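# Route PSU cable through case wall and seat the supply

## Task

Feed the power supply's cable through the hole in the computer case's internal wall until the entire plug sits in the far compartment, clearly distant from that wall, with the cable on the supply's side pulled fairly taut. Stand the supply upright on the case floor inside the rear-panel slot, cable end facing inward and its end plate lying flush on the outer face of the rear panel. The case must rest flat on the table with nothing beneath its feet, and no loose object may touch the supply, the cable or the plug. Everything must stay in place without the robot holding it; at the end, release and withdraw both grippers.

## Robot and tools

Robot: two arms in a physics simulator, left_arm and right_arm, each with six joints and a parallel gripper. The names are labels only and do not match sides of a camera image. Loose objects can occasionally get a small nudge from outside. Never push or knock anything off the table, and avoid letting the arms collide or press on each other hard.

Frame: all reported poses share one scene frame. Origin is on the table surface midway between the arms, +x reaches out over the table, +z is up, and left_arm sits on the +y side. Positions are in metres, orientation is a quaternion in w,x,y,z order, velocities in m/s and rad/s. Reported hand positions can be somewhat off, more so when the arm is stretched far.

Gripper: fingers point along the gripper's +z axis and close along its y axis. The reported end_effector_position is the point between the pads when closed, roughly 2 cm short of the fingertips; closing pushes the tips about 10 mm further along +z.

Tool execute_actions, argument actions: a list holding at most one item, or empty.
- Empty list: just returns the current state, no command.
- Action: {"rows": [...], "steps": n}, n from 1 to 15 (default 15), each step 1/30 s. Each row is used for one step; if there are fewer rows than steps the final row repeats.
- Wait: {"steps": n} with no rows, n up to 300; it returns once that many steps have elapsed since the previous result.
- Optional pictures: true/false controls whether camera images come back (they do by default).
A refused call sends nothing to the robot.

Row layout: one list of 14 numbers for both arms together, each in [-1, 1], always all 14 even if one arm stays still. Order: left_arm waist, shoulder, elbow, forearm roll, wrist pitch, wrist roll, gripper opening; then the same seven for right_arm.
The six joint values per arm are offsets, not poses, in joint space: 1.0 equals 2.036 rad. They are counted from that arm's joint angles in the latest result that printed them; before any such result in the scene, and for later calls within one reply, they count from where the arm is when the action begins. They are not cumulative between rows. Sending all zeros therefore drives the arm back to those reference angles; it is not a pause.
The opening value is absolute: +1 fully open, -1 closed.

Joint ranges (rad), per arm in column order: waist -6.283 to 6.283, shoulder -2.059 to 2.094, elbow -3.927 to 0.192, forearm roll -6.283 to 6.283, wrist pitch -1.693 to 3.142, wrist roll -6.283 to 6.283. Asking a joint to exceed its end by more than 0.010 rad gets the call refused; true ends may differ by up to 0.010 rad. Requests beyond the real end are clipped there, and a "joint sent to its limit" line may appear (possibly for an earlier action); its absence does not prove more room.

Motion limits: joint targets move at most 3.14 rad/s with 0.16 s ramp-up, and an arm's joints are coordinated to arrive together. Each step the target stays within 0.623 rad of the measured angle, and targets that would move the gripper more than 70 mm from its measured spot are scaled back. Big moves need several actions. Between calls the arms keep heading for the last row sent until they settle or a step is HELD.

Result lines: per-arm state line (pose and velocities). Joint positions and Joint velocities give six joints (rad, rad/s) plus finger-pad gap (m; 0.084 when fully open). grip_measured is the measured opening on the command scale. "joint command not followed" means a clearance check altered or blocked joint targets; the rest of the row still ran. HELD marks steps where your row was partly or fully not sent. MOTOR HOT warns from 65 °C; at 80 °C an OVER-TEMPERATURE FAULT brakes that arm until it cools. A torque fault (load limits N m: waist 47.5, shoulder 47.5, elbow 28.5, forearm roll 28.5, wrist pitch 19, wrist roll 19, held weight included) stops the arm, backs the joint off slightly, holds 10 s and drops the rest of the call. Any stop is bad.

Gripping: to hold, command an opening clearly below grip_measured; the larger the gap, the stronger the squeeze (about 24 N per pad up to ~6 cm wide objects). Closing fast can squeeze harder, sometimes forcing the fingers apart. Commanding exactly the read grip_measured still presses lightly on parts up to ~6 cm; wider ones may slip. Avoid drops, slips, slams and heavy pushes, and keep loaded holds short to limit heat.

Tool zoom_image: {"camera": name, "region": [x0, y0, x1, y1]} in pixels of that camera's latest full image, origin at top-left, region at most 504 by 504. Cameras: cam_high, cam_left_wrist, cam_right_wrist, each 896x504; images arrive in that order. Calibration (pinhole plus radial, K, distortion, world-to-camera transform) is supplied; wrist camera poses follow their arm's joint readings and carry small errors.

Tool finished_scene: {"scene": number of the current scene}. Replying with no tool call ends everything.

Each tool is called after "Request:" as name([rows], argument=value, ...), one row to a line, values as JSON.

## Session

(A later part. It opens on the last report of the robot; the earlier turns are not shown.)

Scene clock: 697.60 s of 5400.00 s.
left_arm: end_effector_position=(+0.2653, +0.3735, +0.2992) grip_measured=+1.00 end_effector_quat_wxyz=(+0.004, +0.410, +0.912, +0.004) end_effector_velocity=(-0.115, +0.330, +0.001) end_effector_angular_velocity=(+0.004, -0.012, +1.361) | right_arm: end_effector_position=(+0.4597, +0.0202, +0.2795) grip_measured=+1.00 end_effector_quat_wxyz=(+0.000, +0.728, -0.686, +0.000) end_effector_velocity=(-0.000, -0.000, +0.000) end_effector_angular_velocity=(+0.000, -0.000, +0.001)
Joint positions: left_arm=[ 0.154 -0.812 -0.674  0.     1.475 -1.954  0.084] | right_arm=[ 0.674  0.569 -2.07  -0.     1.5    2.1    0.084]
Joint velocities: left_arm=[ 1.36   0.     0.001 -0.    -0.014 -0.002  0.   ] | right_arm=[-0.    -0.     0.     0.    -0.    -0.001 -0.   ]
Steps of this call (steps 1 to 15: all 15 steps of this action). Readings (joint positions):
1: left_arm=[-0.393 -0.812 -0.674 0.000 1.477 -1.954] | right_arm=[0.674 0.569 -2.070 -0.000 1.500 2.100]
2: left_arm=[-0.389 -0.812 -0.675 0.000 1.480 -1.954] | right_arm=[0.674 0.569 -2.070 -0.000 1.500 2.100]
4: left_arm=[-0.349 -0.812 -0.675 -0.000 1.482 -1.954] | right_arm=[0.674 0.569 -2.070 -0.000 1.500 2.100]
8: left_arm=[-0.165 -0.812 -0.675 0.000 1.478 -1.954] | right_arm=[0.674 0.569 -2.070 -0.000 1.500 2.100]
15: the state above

Request:
execute_actions([
  {"rows": [[0.13,0,0,0,0,0,1, -0.0587,-0.0774,0.302,0,-0.2242,-0.0589,1]], "steps": 15},
], pictures=false)

Request:
execute_actions([
  {"steps": 20},
])

Scene clock: 701.90 s of 5400.00 s.
left_arm: end_effector_position=(+0.2343, +0.4338, +0.2992) grip_measured=+1.00 end_effector_quat_wxyz=(+0.003, +0.286, +0.958, +0.004) end_effector_velocity=(+0.000, -0.000, +0.000) end_effector_angular_velocity=(-0.000, +0.000, -0.002) | right_arm: end_effector_position=(+0.4595, -0.0528, +0.1660) grip_measured=+1.00 end_effector_quat_wxyz=(+0.002, +0.727, -0.686, -0.000) end_effector_velocity=(-0.062, -0.156, -0.211) end_effector_angular_velocity=(-0.028, +0.055, -0.013)
Joint positions: left_arm=[ 0.418 -0.812 -0.674  0.     1.475 -1.954  0.084] | right_arm=[ 0.57   0.434 -1.538 -0.     1.108  1.997  0.084]
Joint velocities: left_arm=[-0.001 -0.    -0.     0.     0.     0.001 -0.   ] | right_arm=[-0.186 -0.217  0.929 -0.    -0.651 -0.173 -0.   ]
Steps of this call (steps 1 to 30: the robot went on to your last target; steps 31 to 90: nothing new was sent; then 0.80 s passed at rest; steps 91 to 105: all 15 steps of this action). Readings (joint positions):
91: left_arm=[0.421 -0.812 -0.674 0.000 1.472 -1.954] | right_arm=[0.674 0.569 -2.069 -0.000 1.500 2.100]
92: left_arm=[0.420 -0.812 -0.674 0.000 1.473 -1.954] | right_arm=[0.673 0.568 -2.066 -0.000 1.497 2.099]
94: left_arm=[0.419 -0.812 -0.674 0.000 1.474 -1.954] | right_arm=[0.667 0.556 -2.026 -0.000 1.464 2.091]
98: left_arm=[0.419 -0.812 -0.674 0.000 1.475 -1.954] | right_arm=[0.629 0.510 -1.838 -0.000 1.329 2.055]
105: the state above

Scene clock: 702.57 s of 5400.00 s.
left_arm: end_effector_position=(+0.2343, +0.4338, +0.2992) grip_measured=+1.00 end_effector_quat_wxyz=(+0.003, +0.286, +0.958, +0.004) end_effector_velocity=(-0.000, -0.000, +0.000) end_effector_angular_velocity=(-0.000, +0.000, +0.001) | right_arm: end_effector_position=(+0.4544, -0.0654, +0.1494) grip_measured=+1.00 end_effector_quat_wxyz=(+0.000, +0.728, -0.686, +0.000) end_effector_velocity=(-0.001, -0.001, -0.001) end_effector_angular_velocity=(-0.001, +0.002, -0.001)
Joint positions: left_arm=[ 0.418 -0.812 -0.674  0.     1.475 -1.954  0.084] | right_arm=[ 0.555  0.412 -1.455 -0.     1.044  1.98   0.084]
Joint velocities: left_arm=[-0.001 -0.    -0.     0.     0.001 -0.001 -0.   ] | right_arm=[-0.001 -0.     0.003  0.001 -0.001  0.     0.   ]
Steps of this call (steps 1 to 20: the robot went on to your last target). Readings (joint positions):
1: left_arm=[0.418 -0.812 -0.674 0.000 1.475 -1.954] | right_arm=[0.565 0.428 -1.512 -0.000 1.090 1.992]
2: left_arm=[0.418 -0.812 -0.674 0.000 1.475 -1.954] | right_arm=[0.561 0.424 -1.494 -0.000 1.076 1.989]
4: left_arm=[0.418 -0.812 -0.674 0.000 1.475 -1.954] | right_arm=[0.558 0.418 -1.475 -0.000 1.060 1.985]
8: left_arm=[0.418 -0.812 -0.674 0.000 1.475 -1.954] | right_arm=[0.556 0.412 -1.462 -0.000 1.048 1.982]
20: the state above
camera_calibration (this result's frames):
cam_left_wrist: T_world_to_cam=[[0.565973, 0.824336, -0.012004, -0.451319], [0.824424, -0.565917, 0.0079906, 0.118882], [-0.000206299, -0.0144188, -0.999896, 0.433319], [0, 0, 0, 1]] pos_world=[0.157515, 0.445564, 0.426907]
cam_right_wrist: T_world_to_cam=[[-0.998073, -0.059303, -0.0182718, 0.488556], [-0.0592276, 0.998234, -0.00464033, 0.159963], [0.0185147, -0.0035492, -0.999822, 0.271195], [0, 0, 0, 1]] pos_world=[0.492068, -0.129745, 0.280816]

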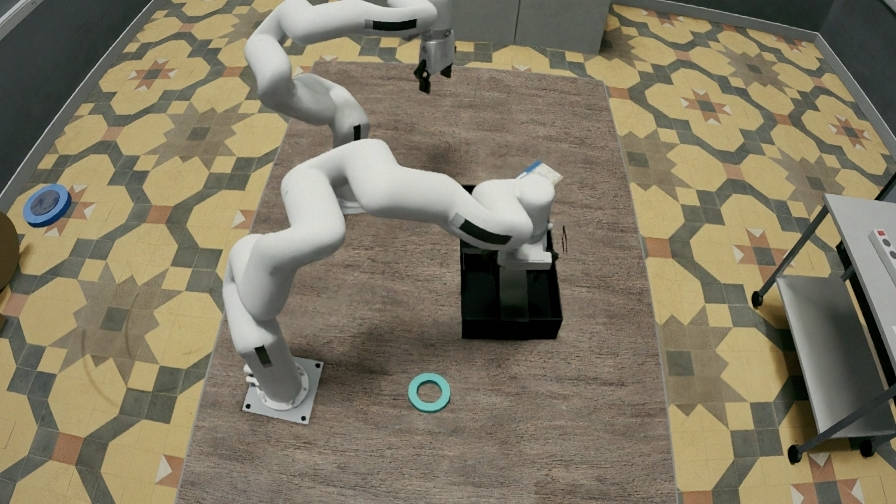

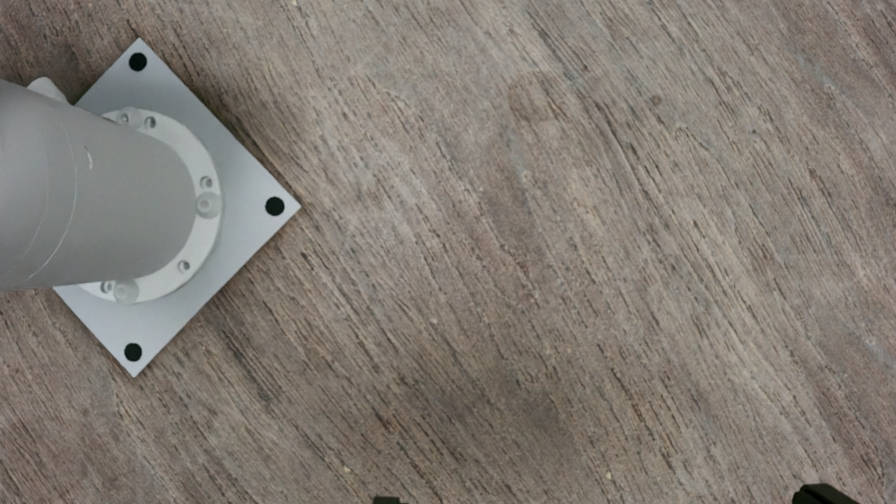

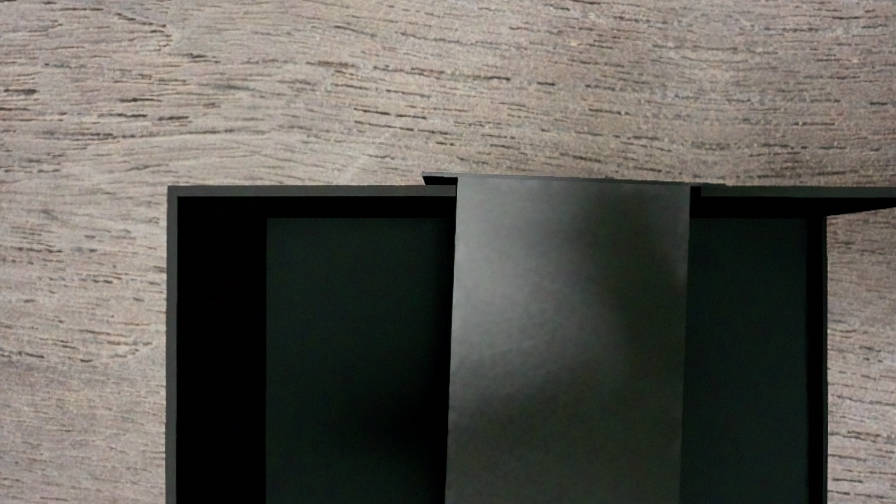

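Request:
execute_actions([
  {"rows": [[0,0,0,0,0,0,1, -0.001,0.0652,0.0356,0,-0.1013,0,1]], "steps": 15},
], pictures=false)

Request:
execute_actions([
  {"steps": 15},
], pictures=false)

Request:
execute_actions([
  {"rows": [[0,0,0,0,0,0,1, 0,0,0,0,0,0,0.8],[0,0,0,0,0,0,1, 0,0,0,0,0,0,0.7],[0,0,0,0,0,0,1, 0,0,0,0,0,0,0.6],[0,0,0,0,0,0,1, 0,0,0,0,0,0,0.5],[0,0,0,0,0,0,1, 0,0,0,0,0,0,0.4],[0,0,0,0,0,0,1, 0,0,0,0,0,0,0.3],[0,0,0,0,0,0,1, 0,0,0,0,0,0,0.2],[0,0,0,0,0,0,1, 0,0,0,0,0,0,0.0]], "steps": 15},
])

Scene clock: 708.57 s of 5400.00 s.
left_arm: end_effector_position=(+0.2343, +0.4338, +0.2992) grip_measured=+1.00 end_effector_quat_wxyz=(+0.003, +0.286, +0.958, +0.004) end_effector_velocity=(-0.000, -0.000, -0.000) end_effector_angular_velocity=(-0.000, +0.001, -0.001) | right_arm: end_effector_position=(+0.4577, -0.0650, +0.0631) grip_measured=+1.00 end_effector_quat_wxyz=(-0.002, +0.727, -0.686, +0.001) end_effector_velocity=(+0.008, +0.004, -0.005) end_effector_angular_velocity=(+0.016, -0.032, -0.001)
Joint positions: left_arm=[ 0.418 -0.812 -0.674  0.     1.475 -1.954  0.084] | right_arm=[ 0.553  0.54  -1.386 -0.     0.842  1.98   0.084]
Joint velocities: left_arm=[-0. -0.  0. -0.  0.  0. -0.] | right_arm=[-0.     0.014  0.003  0.    -0.053  0.    -0.   ]
Steps of this call (steps 1 to 15: the robot went on to your last target; steps 16 to 90: nothing new was sent; then 2.50 s passed at rest; steps 91 to 105: all 15 steps of this action). Readings (joint positions):
91: left_arm=[0.418 -0.812 -0.674 0.000 1.475 -1.954] | right_arm=[0.554 0.412 -1.455 -0.000 1.044 1.980]
92: left_arm=[0.418 -0.812 -0.674 0.000 1.475 -1.954] | right_arm=[0.554 0.414 -1.454 -0.000 1.039 1.980]
94: left_arm=[0.418 -0.812 -0.674 0.000 1.475 -1.954] | right_arm=[0.554 0.434 -1.446 -0.000 0.999 1.980]
98: left_arm=[0.418 -0.812 -0.674 0.000 1.475 -1.954] | right_arm=[0.553 0.513 -1.397 -0.000 0.894 1.980]
105: the state above

Scene clock: 709.07 s of 5400.00 s.
left_arm: end_effector_position=(+0.2343, +0.4338, +0.2992) grip_measured=+1.00 end_effector_quat_wxyz=(+0.003, +0.286, +0.958, +0.004) end_effector_velocity=(+0.000, -0.000, -0.000) end_effector_angular_velocity=(-0.000, +0.000, -0.000) | right_arm: end_effector_position=(+0.4568, -0.0655, +0.0599) grip_measured=+1.00 end_effector_quat_wxyz=(-0.000, +0.727, -0.686, +0.000) end_effector_velocity=(-0.000, -0.000, -0.001) end_effector_angular_velocity=(-0.001, +0.001, +0.001)
Joint positions: left_arm=[ 0.418 -0.812 -0.674  0.     1.475 -1.954  0.084] | right_arm=[ 0.553  0.544 -1.383 -0.     0.838  1.98   0.084]
Joint velocities: left_arm=[-0. -0.  0. -0.  0. -0.  0.] | right_arm=[-0.     0.001  0.    -0.001 -0.    -0.001 -0.   ]
Steps of this call (steps 1 to 15: the robot went on to your last target). Readings (joint positions):
1: left_arm=[0.418 -0.812 -0.674 0.000 1.475 -1.954] | right_arm=[0.553 0.541 -1.386 -0.000 0.841 1.980]
2: left_arm=[0.418 -0.812 -0.674 0.000 1.475 -1.954] | right_arm=[0.553 0.542 -1.385 -0.000 0.840 1.980]
4: left_arm=[0.418 -0.812 -0.674 0.000 1.475 -1.954] | right_arm=[0.553 0.543 -1.384 -0.000 0.839 1.980]
8: left_arm=[0.418 -0.812 -0.674 0.000 1.475 -1.954] | right_arm=[0.553 0.544 -1.383 -0.000 0.838 1.980]
15: the state above
All arms were judged still, so your last target was given up. Only a new action makes them travel on or press farther. Fingers that are still opening or closing keep moving.

Scene clock: 709.57 s of 5400.00 s.
left_arm: end_effector_position=(+0.2343, +0.4338, +0.2992) grip_measured=+1.00 end_effector_quat_wxyz=(+0.003, +0.286, +0.958, +0.004) end_effector_velocity=(+0.000, +0.000, +0.000) end_effector_angular_velocity=(+0.001, -0.001, +0.001) | right_arm: end_effector_position=(+0.4572, -0.0653, +0.0604) grip_measured=+0.51 end_effector_quat_wxyz=(-0.001, +0.727, -0.686, +0.001) end_effector_velocity=(-0.000, +0.000, -0.000) end_effector_angular_velocity=(-0.000, +0.000, +0.000)
Joint positions: left_arm=[ 0.418 -0.812 -0.674  0.     1.475 -1.954  0.084] | right_arm=[ 0.553  0.544 -1.383 -0.     0.837  1.98   0.065]
Joint velocities: left_arm=[ 0.    -0.    -0.001 -0.    -0.    -0.001  0.   ] | right_arm=[ 0.  0. -0.  0.  0. -0. -0.]
Steps of this call (steps 1 to 15: all 15 steps of this action). Readings (joint positions):
1: left_arm=[0.418 -0.812 -0.674 0.000 1.475 -1.954] | right_arm=[0.553 0.544 -1.383 -0.000 0.838 1.980]
2: left_arm=[0.418 -0.812 -0.674 0.000 1.475 -1.954] | right_arm=[0.553 0.544 -1.383 -0.000 0.838 1.980]
4: left_arm=[0.418 -0.812 -0.674 0.000 1.475 -1.954] | right_arm=[0.553 0.544 -1.383 -0.000 0.838 1.980]
8: left_arm=[0.418 -0.812 -0.674 0.000 1.475 -1.954] | right_arm=[0.552 0.544 -1.384 -0.000 0.837 1.981]
15: the state above
camera_calibration (this result's frames):
cam_left_wrist: T_world_to_cam=[[0.565973, 0.824337, -0.0120041, -0.451319], [0.824424, -0.565916, 0.00799063, 0.118882], [-0.000206334, -0.0144189, -0.999896, 0.433319], [0, 0, 0, 1]] pos_world=[0.157515, 0.445564, 0.426907]
cam_right_wrist: T_world_to_cam=[[-0.998143, -0.0572816, -0.020698, 0.49001], [-0.0572202, 0.998355, -0.00354474, 0.158642], [0.020867, -0.00235381, -0.999779, 0.181125], [0, 0, 0, 1]] pos_world=[0.494398, -0.129886, 0.191789]

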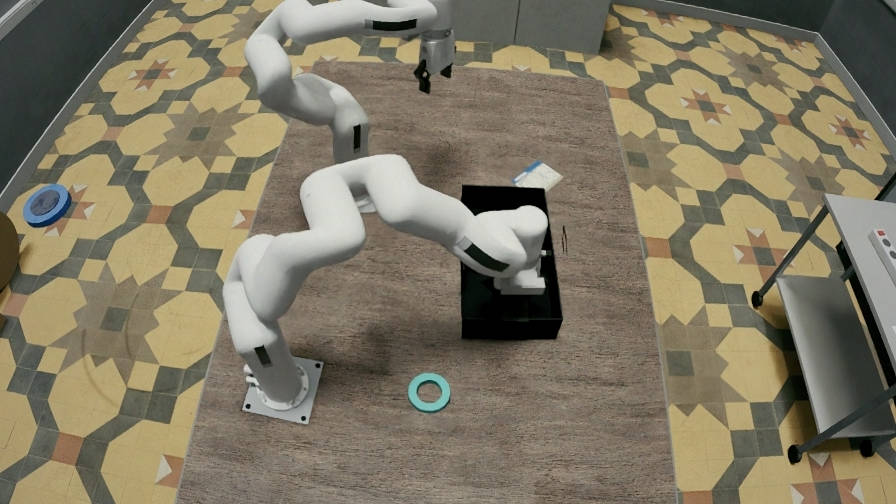

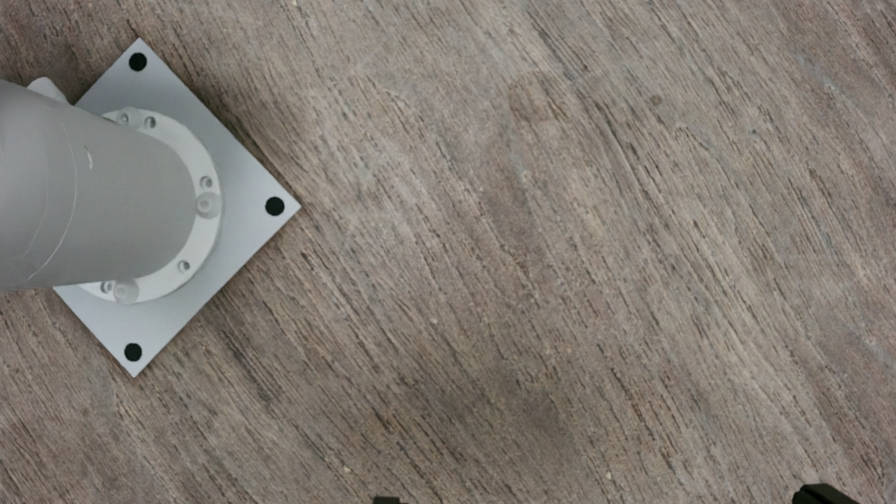

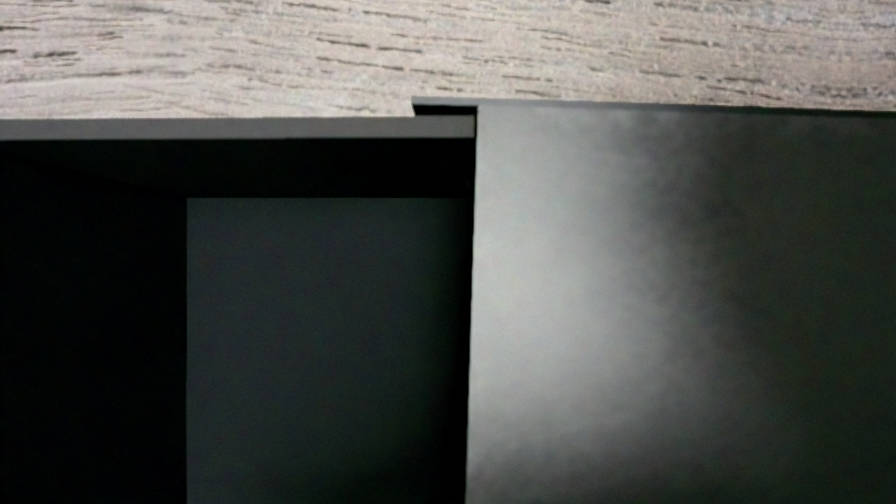

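Request:
execute_actions([
  {"rows": [[0,0,0,0,0,0,1, 0.0029,-0.0033,0.0054,0,-0.0016,-0.002,0.0]], "steps": 15},
], pictures=false)

Request:
execute_actions([
  {"steps": 15},
])

Scene clock: 714.43 s of 5400.00 s.
left_arm: end_effector_position=(+0.2343, +0.4338, +0.2992) grip_measured=+1.00 end_effector_quat_wxyz=(+0.003, +0.286, +0.958, +0.004) end_effector_velocity=(+0.000, -0.000, +0.001) end_effector_angular_velocity=(+0.001, -0.001, +0.000) | right_arm: end_effector_position=(+0.4536, -0.0639, +0.0601) grip_measured=+0.50 end_effector_quat_wxyz=(-0.000, +0.730, -0.683, +0.000) end_effector_velocity=(-0.000, +0.002, +0.001) end_effector_angular_velocity=(+0.002, -0.001, +0.001)
Joint positions: left_arm=[ 0.418 -0.812 -0.674  0.     1.475 -1.954  0.084] | right_arm=[ 0.558  0.537 -1.372 -0.001  0.834  1.976  0.065]
Joint velocities: left_arm=[-0.001 -0.    -0.001  0.    -0.    -0.001 -0.   ] | right_arm=[ 0.002 -0.001 -0.002  0.001  0.001  0.    -0.   ]
Steps of this call (steps 1 to 15: the robot went on to your last target; steps 16 to 90: nothing new was sent; then 1.37 s passed at rest; steps 91 to 105: all 15 steps of this action). Readings (joint positions):
91: left_arm=[0.418 -0.812 -0.674 0.000 1.475 -1.954] | right_arm=[0.553 0.544 -1.383 -0.000 0.838 1.980]
92: left_arm=[0.418 -0.812 -0.674 0.000 1.475 -1.954] | right_arm=[0.553 0.543 -1.381 -0.000 0.837 1.980]
94: left_arm=[0.418 -0.812 -0.674 0.000 1.475 -1.954] | right_arm=[0.555 0.540 -1.377 -0.001 0.836 1.978]
98: left_arm=[0.418 -0.812 -0.674 0.000 1.475 -1.954] | right_arm=[0.556 0.538 -1.373 -0.001 0.834 1.977]
105: the state above

Scene clock: 714.93 s of 5400.00 s.
left_arm: end_effector_position=(+0.2343, +0.4338, +0.2992) grip_measured=+1.00 end_effector_quat_wxyz=(+0.003, +0.286, +0.958, +0.004) end_effector_velocity=(+0.000, -0.000, -0.000) end_effector_angular_velocity=(-0.000, +0.000, -0.001) | right_arm: end_effector_position=(+0.4535, -0.0637, +0.0602) grip_measured=+0.50 end_effector_quat_wxyz=(-0.000, +0.731, -0.683, +0.000) end_effector_velocity=(-0.001, +0.000, -0.000) end_effector_angular_velocity=(-0.000, +0.001, -0.000)
Joint positions: left_arm=[ 0.418 -0.812 -0.674  0.     1.475 -1.954  0.084] | right_arm=[ 0.558  0.537 -1.372 -0.001  0.834  1.976  0.065]
Joint velocities: left_arm=[-0.001  0.     0.     0.    -0.     0.001 -0.   ] | right_arm=[ 0.    -0.     0.001 -0.    -0.001  0.001  0.   ]
Steps of this call (steps 1 to 15: the robot went on to your last target). Readings (joint positions):
1: left_arm=[0.418 -0.812 -0.674 0.000 1.475 -1.954] | right_arm=[0.558 0.537 -1.372 -0.001 0.834 1.976]
2: left_arm=[0.418 -0.812 -0.674 0.000 1.475 -1.954] | right_arm=[0.558 0.537 -1.372 -0.001 0.834 1.976]
4: left_arm=[0.418 -0.812 -0.674 0.000 1.475 -1.954] | right_arm=[0.558 0.537 -1.372 -0.001 0.834 1.976]
8: left_arm=[0.418 -0.812 -0.674 0.000 1.475 -1.954] | right_arm=[0.558 0.537 -1.372 -0.001 0.834 1.976]
15: the state above
All arms were judged still, so your last target was given up. Only a new action makes them travel on or press farther. Fingers that are still opening or closing keep moving.
camera_calibration (this result's frames):
cam_left_wrist: T_world_to_cam=[[0.565973, 0.824337, -0.0120042, -0.451319], [0.824424, -0.565916, 0.00799082, 0.118882], [-0.000206257, -0.0144191, -0.999896, 0.433319], [0, 0, 0, 1]] pos_world=[0.157515, 0.445564, 0.426907]
cam_right_wrist: T_world_to_cam=[[-0.99757, -0.0669088, -0.0194034, 0.485432], [-0.0668388, 0.997755, -0.00423377, 0.161178], [0.0196431, -0.00292659, -0.999803, 0.1815], [0, 0, 0, 1]] pos_world=[0.49146, -0.127806, 0.191566]

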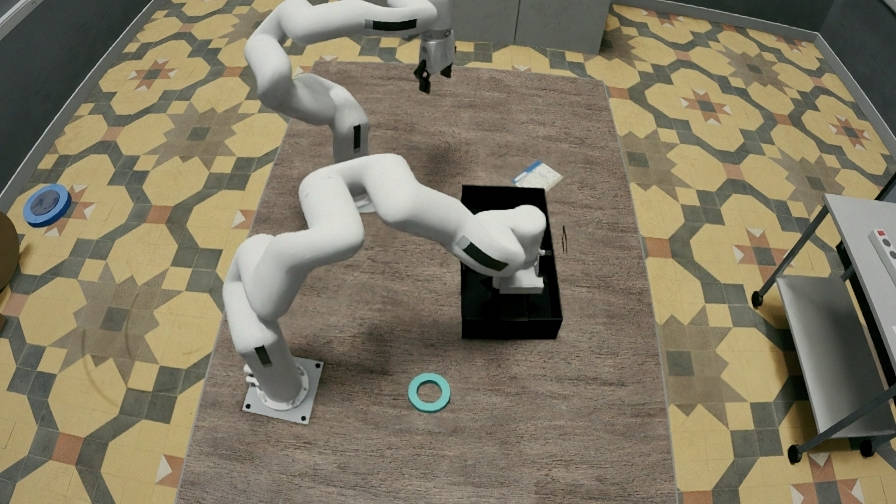

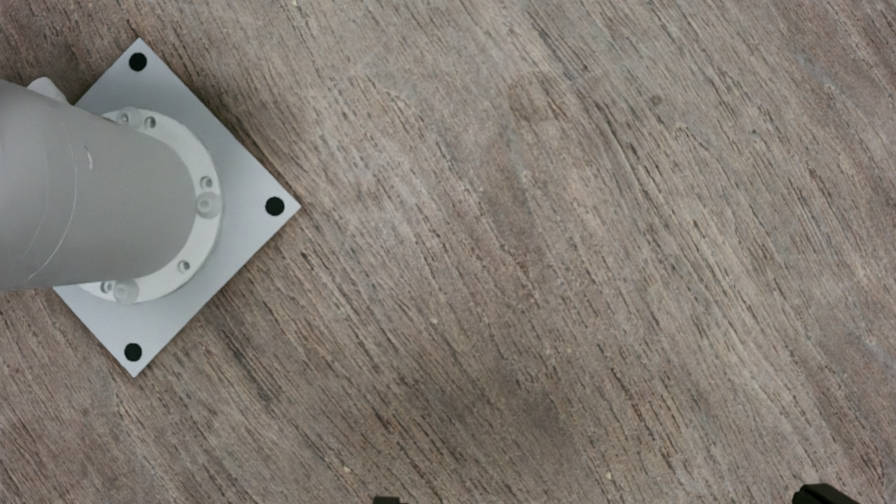

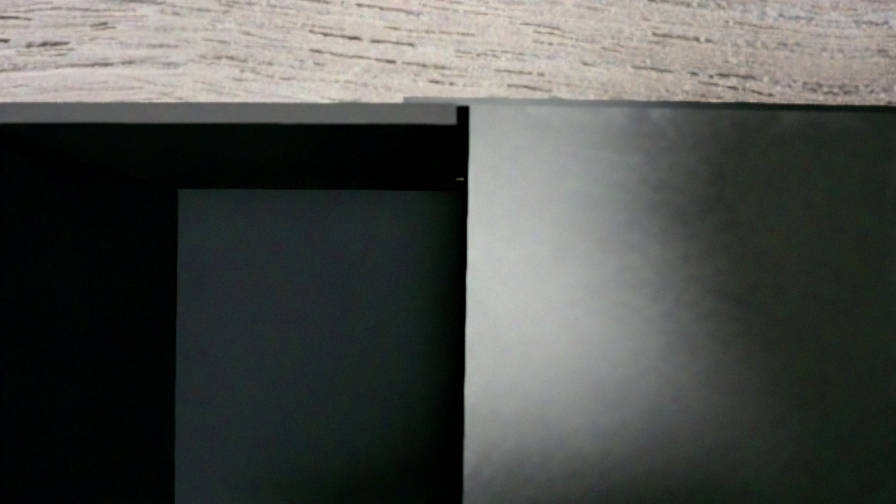

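Request:
execute_actions([
  {"rows": [[0,0,0,0,0,0,1, 0,0,0,0,0,0,0.3],[0,0,0,0,0,0,1, 0,0,0,0,0,0,0.45],[0,0,0,0,0,0,1, 0,0,0,0,0,0,0.55],[0,0,0,0,0,0,1, 0,0,0,0,0,0,0.65],[0,0,0,0,0,0,1, 0,0,0,0,0,0,0.8],[0,0,0,0,0,0,1, 0,0,0,0,0,0,1]], "steps": 15},
], pictures=false)

Request:
execute_actions([
  {"rows": [[0,0,0,0,0,0,1, 0,-0.0628,-0.04,0,0.1027,0,1]], "steps": 15},
], pictures=false)

Request:
execute_actions([
  {"steps": 12},
])

Scene clock: 719.20 s of 5400.00 s.
left_arm: end_effector_position=(+0.2343, +0.4338, +0.2992) grip_measured=+1.00 end_effector_quat_wxyz=(+0.003, +0.286, +0.958, +0.004) end_effector_velocity=(-0.000, -0.000, -0.000) end_effector_angular_velocity=(-0.000, +0.001, -0.002) | right_arm: end_effector_position=(+0.4531, -0.0633, +0.0599) grip_measured=+1.00 end_effector_quat_wxyz=(-0.000, +0.731, -0.683, +0.000) end_effector_velocity=(+0.003, -0.002, +0.002) end_effector_angular_velocity=(+0.000, -0.005, -0.003)
Joint positions: left_arm=[ 0.418 -0.812 -0.674  0.     1.475 -1.954  0.084] | right_arm=[ 0.559  0.538 -1.372 -0.     0.834  1.976  0.084]
Joint velocities: left_arm=[-0.001  0.     0.    -0.     0.001  0.001  0.   ] | right_arm=[-0.005 -0.002 -0.002 -0.003  0.    -0.     0.   ]
Steps of this call (steps 1 to 90: nothing new was sent; then 0.77 s passed at rest; steps 91 to 105: all 15 steps of this action). Readings (joint positions):
91: left_arm=[0.418 -0.812 -0.674 0.000 1.475 -1.954] | right_arm=[0.558 0.537 -1.372 -0.000 0.834 1.976]
92: left_arm=[0.418 -0.812 -0.674 0.000 1.475 -1.954] | right_arm=[0.558 0.537 -1.372 -0.000 0.834 1.976]
94: left_arm=[0.418 -0.812 -0.674 0.000 1.475 -1.954] | right_arm=[0.558 0.537 -1.372 -0.000 0.834 1.977]
98: left_arm=[0.418 -0.812 -0.674 0.000 1.475 -1.954] | right_arm=[0.561 0.539 -1.370 0.001 0.835 1.977]
105: the state above

Scene clock: 719.70 s of 5400.00 s.
left_arm: end_effector_position=(+0.2343, +0.4338, +0.2992) grip_measured=+1.00 end_effector_quat_wxyz=(+0.003, +0.286, +0.958, +0.004) end_effector_velocity=(-0.000, +0.000, -0.000) end_effector_angular_velocity=(-0.000, +0.000, +0.002) | right_arm: end_effector_position=(+0.4525, -0.0636, +0.1464) grip_measured=+1.00 end_effector_quat_wxyz=(+0.001, +0.731, -0.683, -0.000) end_effector_velocity=(-0.008, -0.005, +0.006) end_effector_angular_velocity=(-0.016, +0.031, +0.001)
Joint positions: left_arm=[ 0.418 -0.812 -0.674  0.     1.475 -1.954  0.084] | right_arm=[ 0.559  0.414 -1.45  -0.     1.039  1.976  0.084]
Joint velocities: left_arm=[ 0.001 -0.     0.001  0.    -0.    -0.001  0.   ] | right_arm=[-0.    -0.013 -0.007 -0.     0.054 -0.001  0.   ]
Steps of this call (steps 1 to 15: all 15 steps of this action). Readings (joint positions):
1: left_arm=[0.418 -0.812 -0.674 0.000 1.475 -1.954] | right_arm=[0.559 0.537 -1.372 -0.000 0.835 1.976]
2: left_arm=[0.418 -0.812 -0.674 0.000 1.475 -1.954] | right_arm=[0.559 0.536 -1.373 -0.000 0.839 1.976]
4: left_arm=[0.418 -0.812 -0.674 0.000 1.475 -1.954] | right_arm=[0.558 0.516 -1.383 -0.000 0.880 1.976]
8: left_arm=[0.418 -0.812 -0.674 0.000 1.475 -1.954] | right_arm=[0.559 0.441 -1.437 -0.000 0.985 1.976]
15: the state above

Scene clock: 720.10 s of 5400.00 s.
left_arm: end_effector_position=(+0.2343, +0.4338, +0.2992) grip_measured=+1.00 end_effector_quat_wxyz=(+0.003, +0.286, +0.958, +0.004) end_effector_velocity=(+0.000, -0.000, +0.000) end_effector_angular_velocity=(+0.000, -0.000, -0.002) | right_arm: end_effector_position=(+0.4530, -0.0633, +0.1496) grip_measured=+1.00 end_effector_quat_wxyz=(+0.000, +0.731, -0.683, +0.000) end_effector_velocity=(+0.001, +0.000, +0.002) end_effector_angular_velocity=(+0.001, -0.003, -0.000)
Joint positions: left_arm=[ 0.418 -0.812 -0.674  0.     1.475 -1.954  0.084] | right_arm=[ 0.559  0.41  -1.453 -0.     1.043  1.976  0.084]
Joint velocities: left_arm=[-0.    -0.    -0.    -0.    -0.     0.001 -0.   ] | right_arm=[-0.    -0.002 -0.002 -0.     0.001  0.     0.   ]
Steps of this call (steps 1 to 12: the robot went on to your last target). Readings (joint positions):
1: left_arm=[0.418 -0.812 -0.674 0.000 1.475 -1.954] | right_arm=[0.559 0.413 -1.450 -0.000 1.040 1.976]
2: left_arm=[0.418 -0.812 -0.674 0.000 1.475 -1.954] | right_arm=[0.559 0.413 -1.451 -0.000 1.041 1.976]
4: left_arm=[0.418 -0.812 -0.674 0.000 1.475 -1.954] | right_arm=[0.559 0.412 -1.452 -0.000 1.042 1.976]
8: left_arm=[0.418 -0.812 -0.674 0.000 1.475 -1.954] | right_arm=[0.559 0.410 -1.453 -0.000 1.043 1.976]
12: the state above
camera_calibration (this result's frames):
cam_left_wrist: T_world_to_cam=[[0.565973, 0.824336, -0.0120044, -0.451319], [0.824424, -0.565917, 0.00799102, 0.118882], [-0.0002062, -0.0144194, -0.999896, 0.433319], [0, 0, 0, 1]] pos_world=[0.157515, 0.445564, 0.426906]
cam_right_wrist: T_world_to_cam=[[-0.997554, -0.0674034, -0.0185012, 0.48655], [-0.0673336, 0.997721, -0.00437143, 0.161433], [0.0187537, -0.00311498, -0.999819, 0.271305], [0, 0, 0, 1]] pos_world=[0.491142, -0.127425, 0.280963]

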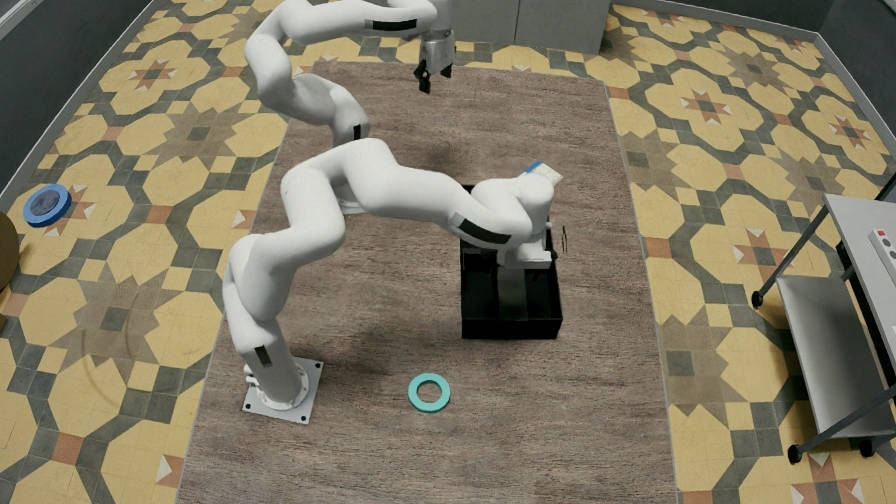

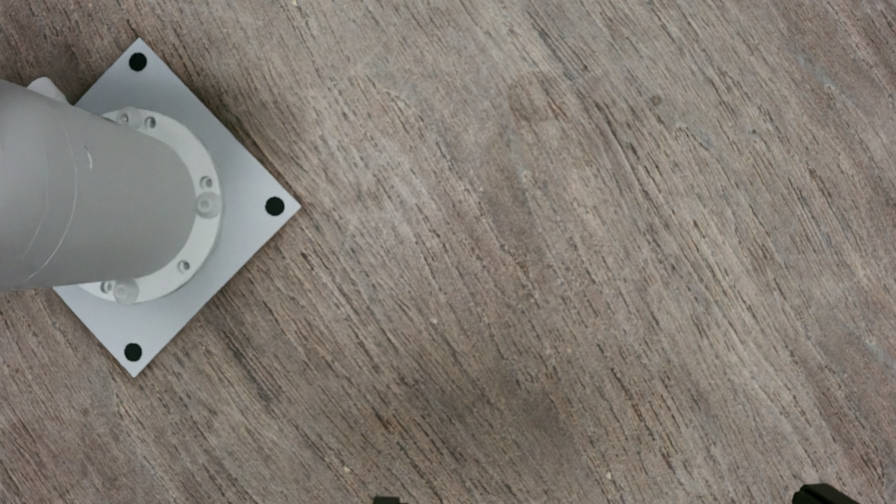

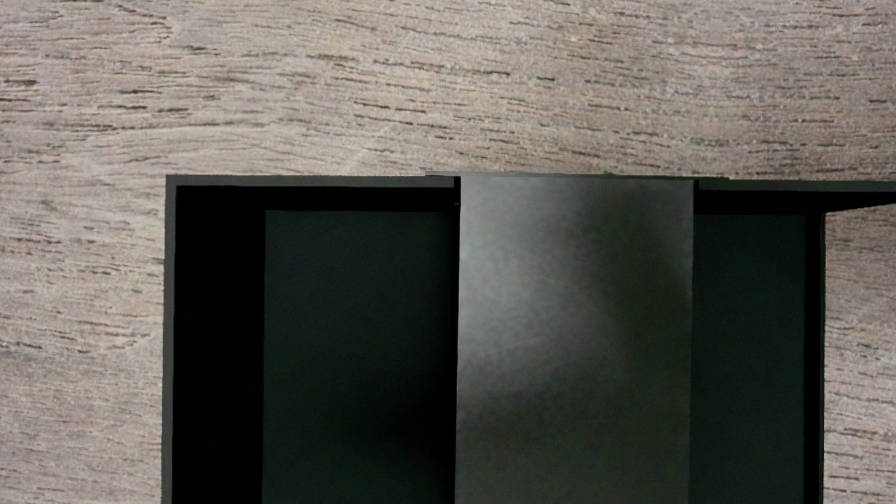

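Request:
execute_actions([
  {"rows": [[-0.5057,0.3583,-0.2851,0,-0.0678,-0.0484,1, -0.35,-0.4856,0.3124,0,0.1732,0,1]], "steps": 15},
], pictures=false)

Request:
execute_actions([
  {"steps": 40},
])

Scene clock: 727.73 s of 5400.00 s.
left_arm: end_effector_position=(+0.3653, +0.3658, +0.3220) grip_measured=+1.00 end_effector_quat_wxyz=(+0.007, +0.441, +0.898, +0.006) end_effector_velocity=(+0.239, -0.275, -0.004) end_effector_angular_velocity=(-0.009, +0.033, -0.837) | right_arm: end_effector_position=(+0.4132, -0.2225, +0.1908) grip_measured=+1.00 end_effector_quat_wxyz=(-0.043, -0.636, +0.771, +0.022) end_effector_velocity=(-0.133, -0.322, +0.144) end_effector_angular_velocity=(-0.011, +0.054, -0.595)
Joint positions: left_arm=[ 0.037 -0.465 -0.96   0.     1.407 -2.002  0.084] | right_arm=[ 0.299  0.135 -1.215 -0.     1.176  1.976  0.084]
Joint velocities: left_arm=[-0.917  0.63  -0.482 -0.    -0.114 -0.08   0.   ] | right_arm=[-0.594 -0.749  0.518  0.001  0.286  0.001 -0.   ]
Steps of this call (steps 1 to 15: the robot went on to your last target; steps 16 to 90: nothing new was sent; then 4.13 s passed at rest; steps 91 to 105: all 15 steps of this action). Readings (joint positions):
91: left_arm=[0.418 -0.812 -0.674 0.000 1.475 -1.954] | right_arm=[0.559 0.410 -1.453 -0.000 1.044 1.976]
92: left_arm=[0.415 -0.808 -0.678 0.001 1.474 -1.955] | right_arm=[0.556 0.406 -1.450 -0.000 1.046 1.976]
94: left_arm=[0.377 -0.771 -0.713 0.001 1.466 -1.961] | right_arm=[0.527 0.375 -1.416 0.000 1.065 1.976]
98: left_arm=[0.251 -0.645 -0.824 0.000 1.439 -1.979] | right_arm=[0.441 0.292 -1.339 -0.000 1.108 1.976]
105: the state above

Scene clock: 729.07 s of 5400.00 s.
left_arm: end_effector_position=(+0.4404, +0.1002, +0.2996) grip_measured=+1.00 end_effector_quat_wxyz=(-0.000, +0.686, +0.728, +0.000) end_effector_velocity=(-0.000, -0.001, -0.000) end_effector_angular_velocity=(+0.000, +0.001, -0.002) | right_arm: end_effector_position=(+0.2497, -0.3996, +0.2995) grip_measured=+1.00 end_effector_quat_wxyz=(-0.000, -0.447, +0.895, +0.000) end_effector_velocity=(-0.001, -0.000, -0.000) end_effector_angular_velocity=(+0.000, -0.000, -0.002)
Joint positions: left_arm=[-0.611 -0.083 -1.254  0.     1.337 -2.052  0.084] | right_arm=[-0.153 -0.578 -0.817 -0.     1.396  1.976  0.084]
Joint velocities: left_arm=[-0.002  0.002 -0.001 -0.    -0.     0.    -0.   ] | right_arm=[-0.002 -0.003  0.002  0.     0.     0.     0.   ]
Steps of this call (steps 1 to 40: the robot went on to your last target). Readings (joint positions):
1: left_arm=[0.006 -0.444 -0.976 0.000 1.403 -2.005] | right_arm=[0.280 0.110 -1.198 -0.000 1.185 1.976]
2: left_arm=[-0.024 -0.425 -0.990 0.000 1.400 -2.008] | right_arm=[0.260 0.084 -1.181 -0.000 1.195 1.976]
4: left_arm=[-0.085 -0.389 -1.018 0.000 1.393 -2.012] | right_arm=[0.222 0.029 -1.147 -0.000 1.213 1.976]
8: left_arm=[-0.204 -0.320 -1.071 0.000 1.381 -2.021] | right_arm=[0.147 -0.092 -1.082 -0.000 1.250 1.976]
40: the state above
camera_calibration (this result's frames):
cam_left_wrist: T_world_to_cam=[[0.999011, 0.0385786, -0.0221102, -0.401942], [0.0386799, -0.999243, 0.00416896, 0.150745], [-0.0219326, -0.00502005, -0.999747, 0.437535], [0, 0, 0, 1]] pos_world=[0.40531, 0.168333, 0.427909]
cam_right_wrist: T_world_to_cam=[[-0.79906, 0.600975, -0.0182446, 0.481299], [0.601134, 0.799135, -0.00449091, 0.237603], [0.0118809, -0.0145559, -0.999823, 0.421136], [0, 0, 0, 1]] pos_world=[0.236752, -0.472995, 0.43091]

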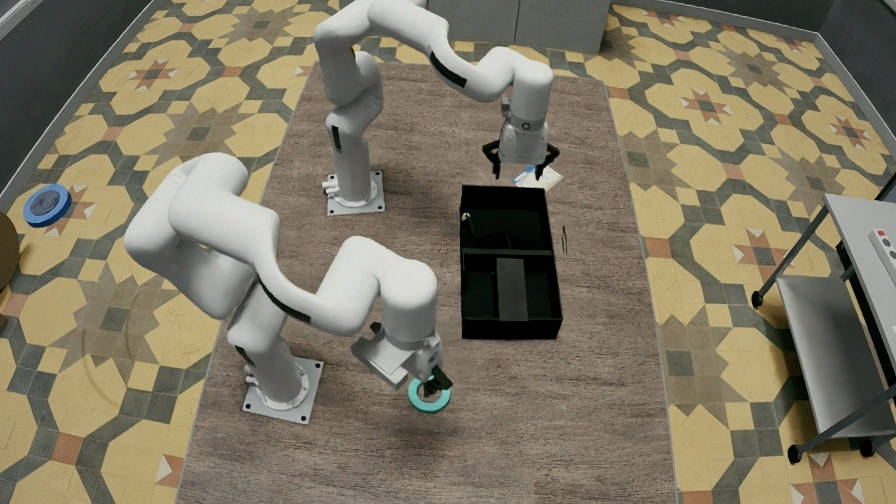

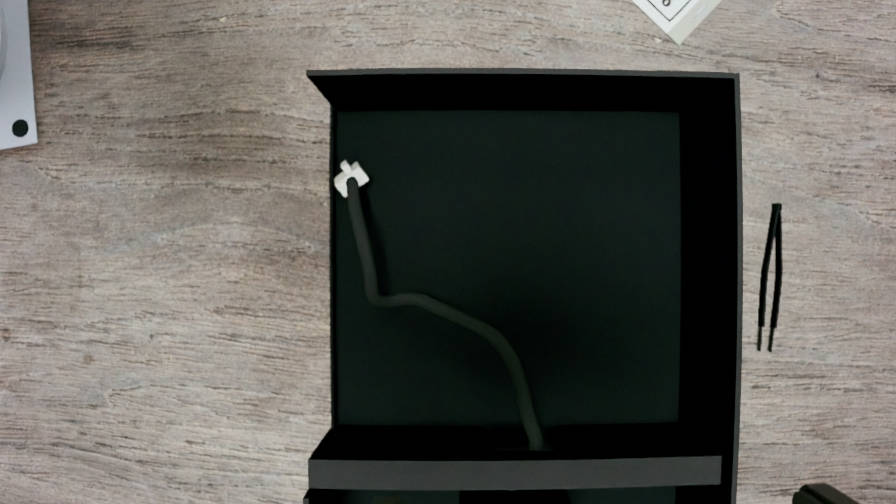

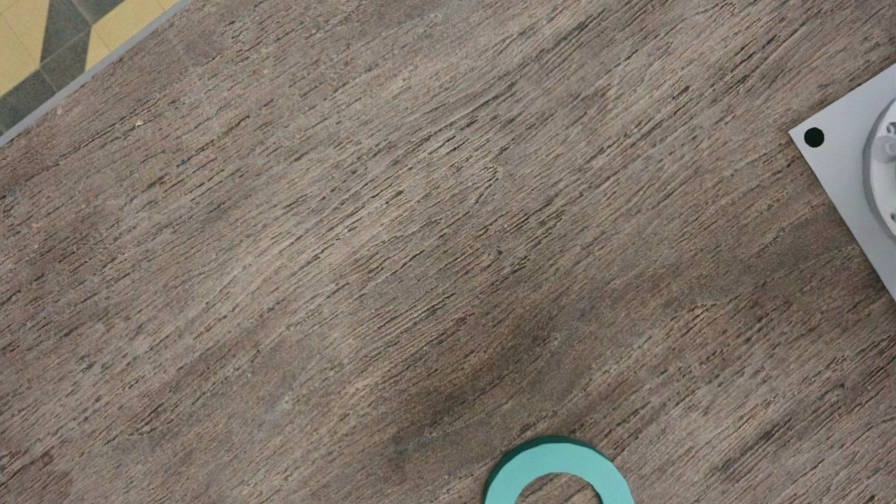

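Request:
execute_actions([
  {"rows": [[0.0842,-0.1413,0.4009,0,-0.2596,0.0842,1, 0,0,0,0,0,0,1]], "steps": 15},
], pictures=false)

Request:
execute_actions([
  {"steps": 25},
])

Scene clock: 739.67 s of 5400.00 s.
left_arm: end_effector_position=(+0.3949, +0.1695, +0.1912) grip_measured=+1.00 end_effector_quat_wxyz=(+0.014, +0.685, +0.728, +0.007) end_effector_velocity=(-0.185, +0.145, -0.274) end_effector_angular_velocity=(+0.041, +0.108, -0.002) | right_arm: end_effector_position=(+0.2497, -0.3996, +0.2995) grip_measured=+1.00 end_effector_quat_wxyz=(-0.000, -0.447, +0.895, +0.000) end_effector_velocity=(-0.000, -0.000, -0.000) end_effector_angular_velocity=(-0.000, +0.001, +0.001)
Joint positions: left_arm=[-0.496 -0.275 -0.74   0.     0.984 -1.938  0.084] | right_arm=[-0.153 -0.578 -0.817 -0.     1.396  1.976  0.084]
Joint velocities: left_arm=[ 0.211 -0.357  1.127 -0.    -0.654  0.213  0.   ] | right_arm=[ 0.     0.     0.    -0.001  0.    -0.     0.   ]
Steps of this call (steps 1 to 15: the robot went on to your last target; steps 16 to 90: nothing new was sent; then 7.10 s passed at rest; steps 91 to 105: all 15 steps of this action). Readings (joint positions):
91: left_arm=[-0.611 -0.083 -1.254 0.000 1.337 -2.052] | right_arm=[-0.154 -0.578 -0.817 -0.000 1.396 1.976]
92: left_arm=[-0.610 -0.084 -1.250 0.000 1.333 -2.051] | right_arm=[-0.154 -0.578 -0.817 -0.000 1.396 1.976]
94: left_arm=[-0.600 -0.104 -1.210 0.000 1.295 -2.039] | right_arm=[-0.154 -0.578 -0.817 -0.000 1.396 1.976]
98: left_arm=[-0.548 -0.188 -1.015 0.001 1.146 -1.990] | right_arm=[-0.153 -0.578 -0.817 -0.000 1.396 1.976]
105: the state above

Scene clock: 740.50 s of 5400.00 s.
left_arm: end_effector_position=(+0.3377, +0.2068, +0.1198) grip_measured=+1.00 end_effector_quat_wxyz=(+0.000, +0.686, +0.728, +0.000) end_effector_velocity=(-0.001, +0.001, -0.001) end_effector_angular_velocity=(+0.001, +0.002, -0.000) | right_arm: end_effector_position=(+0.2497, -0.3996, +0.2995) grip_measured=+1.00 end_effector_quat_wxyz=(-0.000, -0.447, +0.895, +0.000) end_effector_velocity=(+0.000, +0.000, +0.000) end_effector_angular_velocity=(+0.000, -0.000, -0.001)
Joint positions: left_arm=[-0.44  -0.37  -0.439  0.     0.809 -1.881  0.084] | right_arm=[-0.153 -0.578 -0.817 -0.     1.396  1.976  0.084]
Joint velocities: left_arm=[ 0.001 -0.001  0.003  0.    -0.     0.002 -0.   ] | right_arm=[-0.     0.    -0.     0.    -0.     0.001  0.   ]
Steps of this call (steps 1 to 25: the robot went on to your last target). Readings (joint positions):
1: left_arm=[-0.489 -0.287 -0.702 0.000 0.962 -1.931] | right_arm=[-0.153 -0.578 -0.817 -0.000 1.396 1.976]
2: left_arm=[-0.482 -0.298 -0.665 0.000 0.941 -1.924] | right_arm=[-0.153 -0.578 -0.817 -0.000 1.396 1.976]
4: left_arm=[-0.468 -0.322 -0.591 0.000 0.898 -1.910] | right_arm=[-0.153 -0.578 -0.817 -0.000 1.396 1.976]
8: left_arm=[-0.447 -0.357 -0.478 0.000 0.835 -1.889] | right_arm=[-0.153 -0.578 -0.817 -0.000 1.396 1.976]
25: the state above
camera_calibration (this result's frames):
cam_left_wrist: T_world_to_cam=[[0.999025, 0.0383364, -0.0218885, -0.307352], [0.0384397, -0.999252, 0.00431943, 0.262057], [-0.0217065, -0.00515661, -0.999751, 0.256063], [0, 0, 0, 1]] pos_world=[0.302537, 0.274964, 0.24814]
cam_right_wrist: T_world_to_cam=[[-0.79906, 0.600975, -0.0182446, 0.481299], [0.601134, 0.799135, -0.00449081, 0.237603], [0.0118811, -0.0145559, -0.999823, 0.421136], [0, 0, 0, 1]] pos_world=[0.236752, -0.472995, 0.43091]

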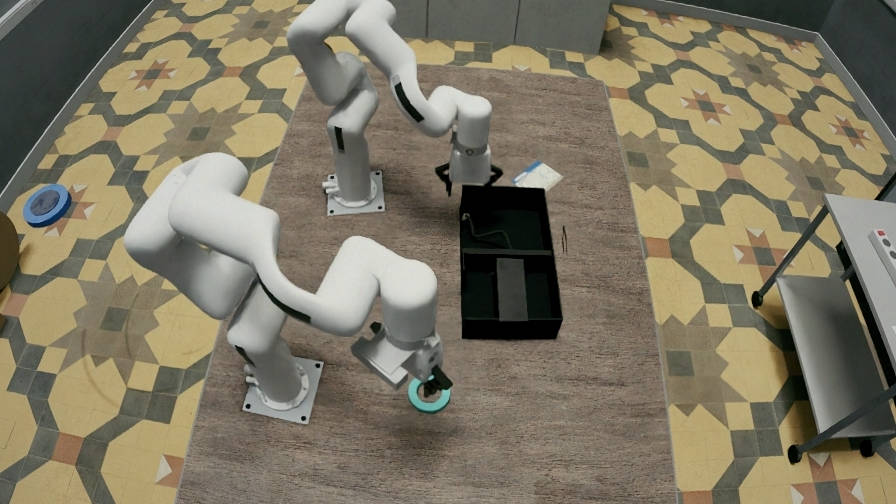

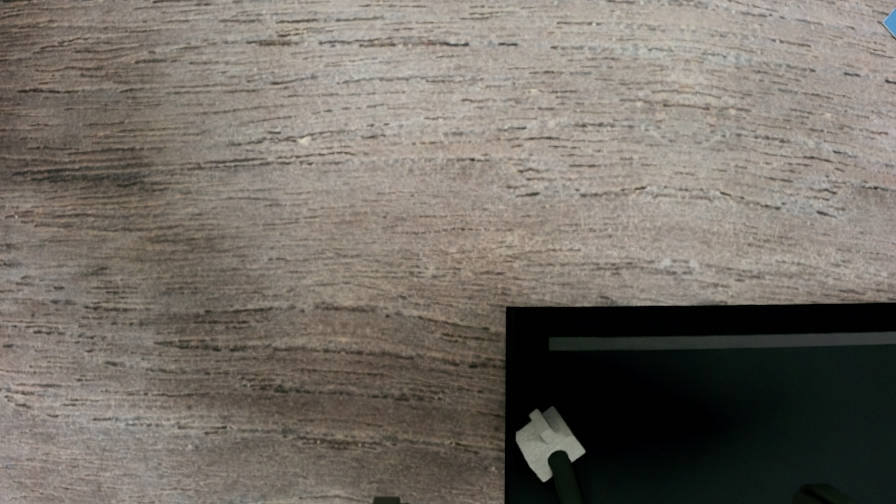

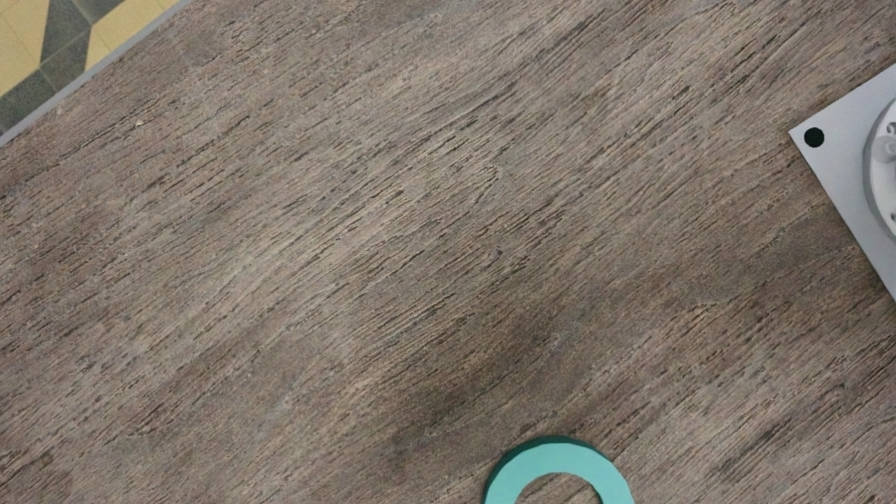

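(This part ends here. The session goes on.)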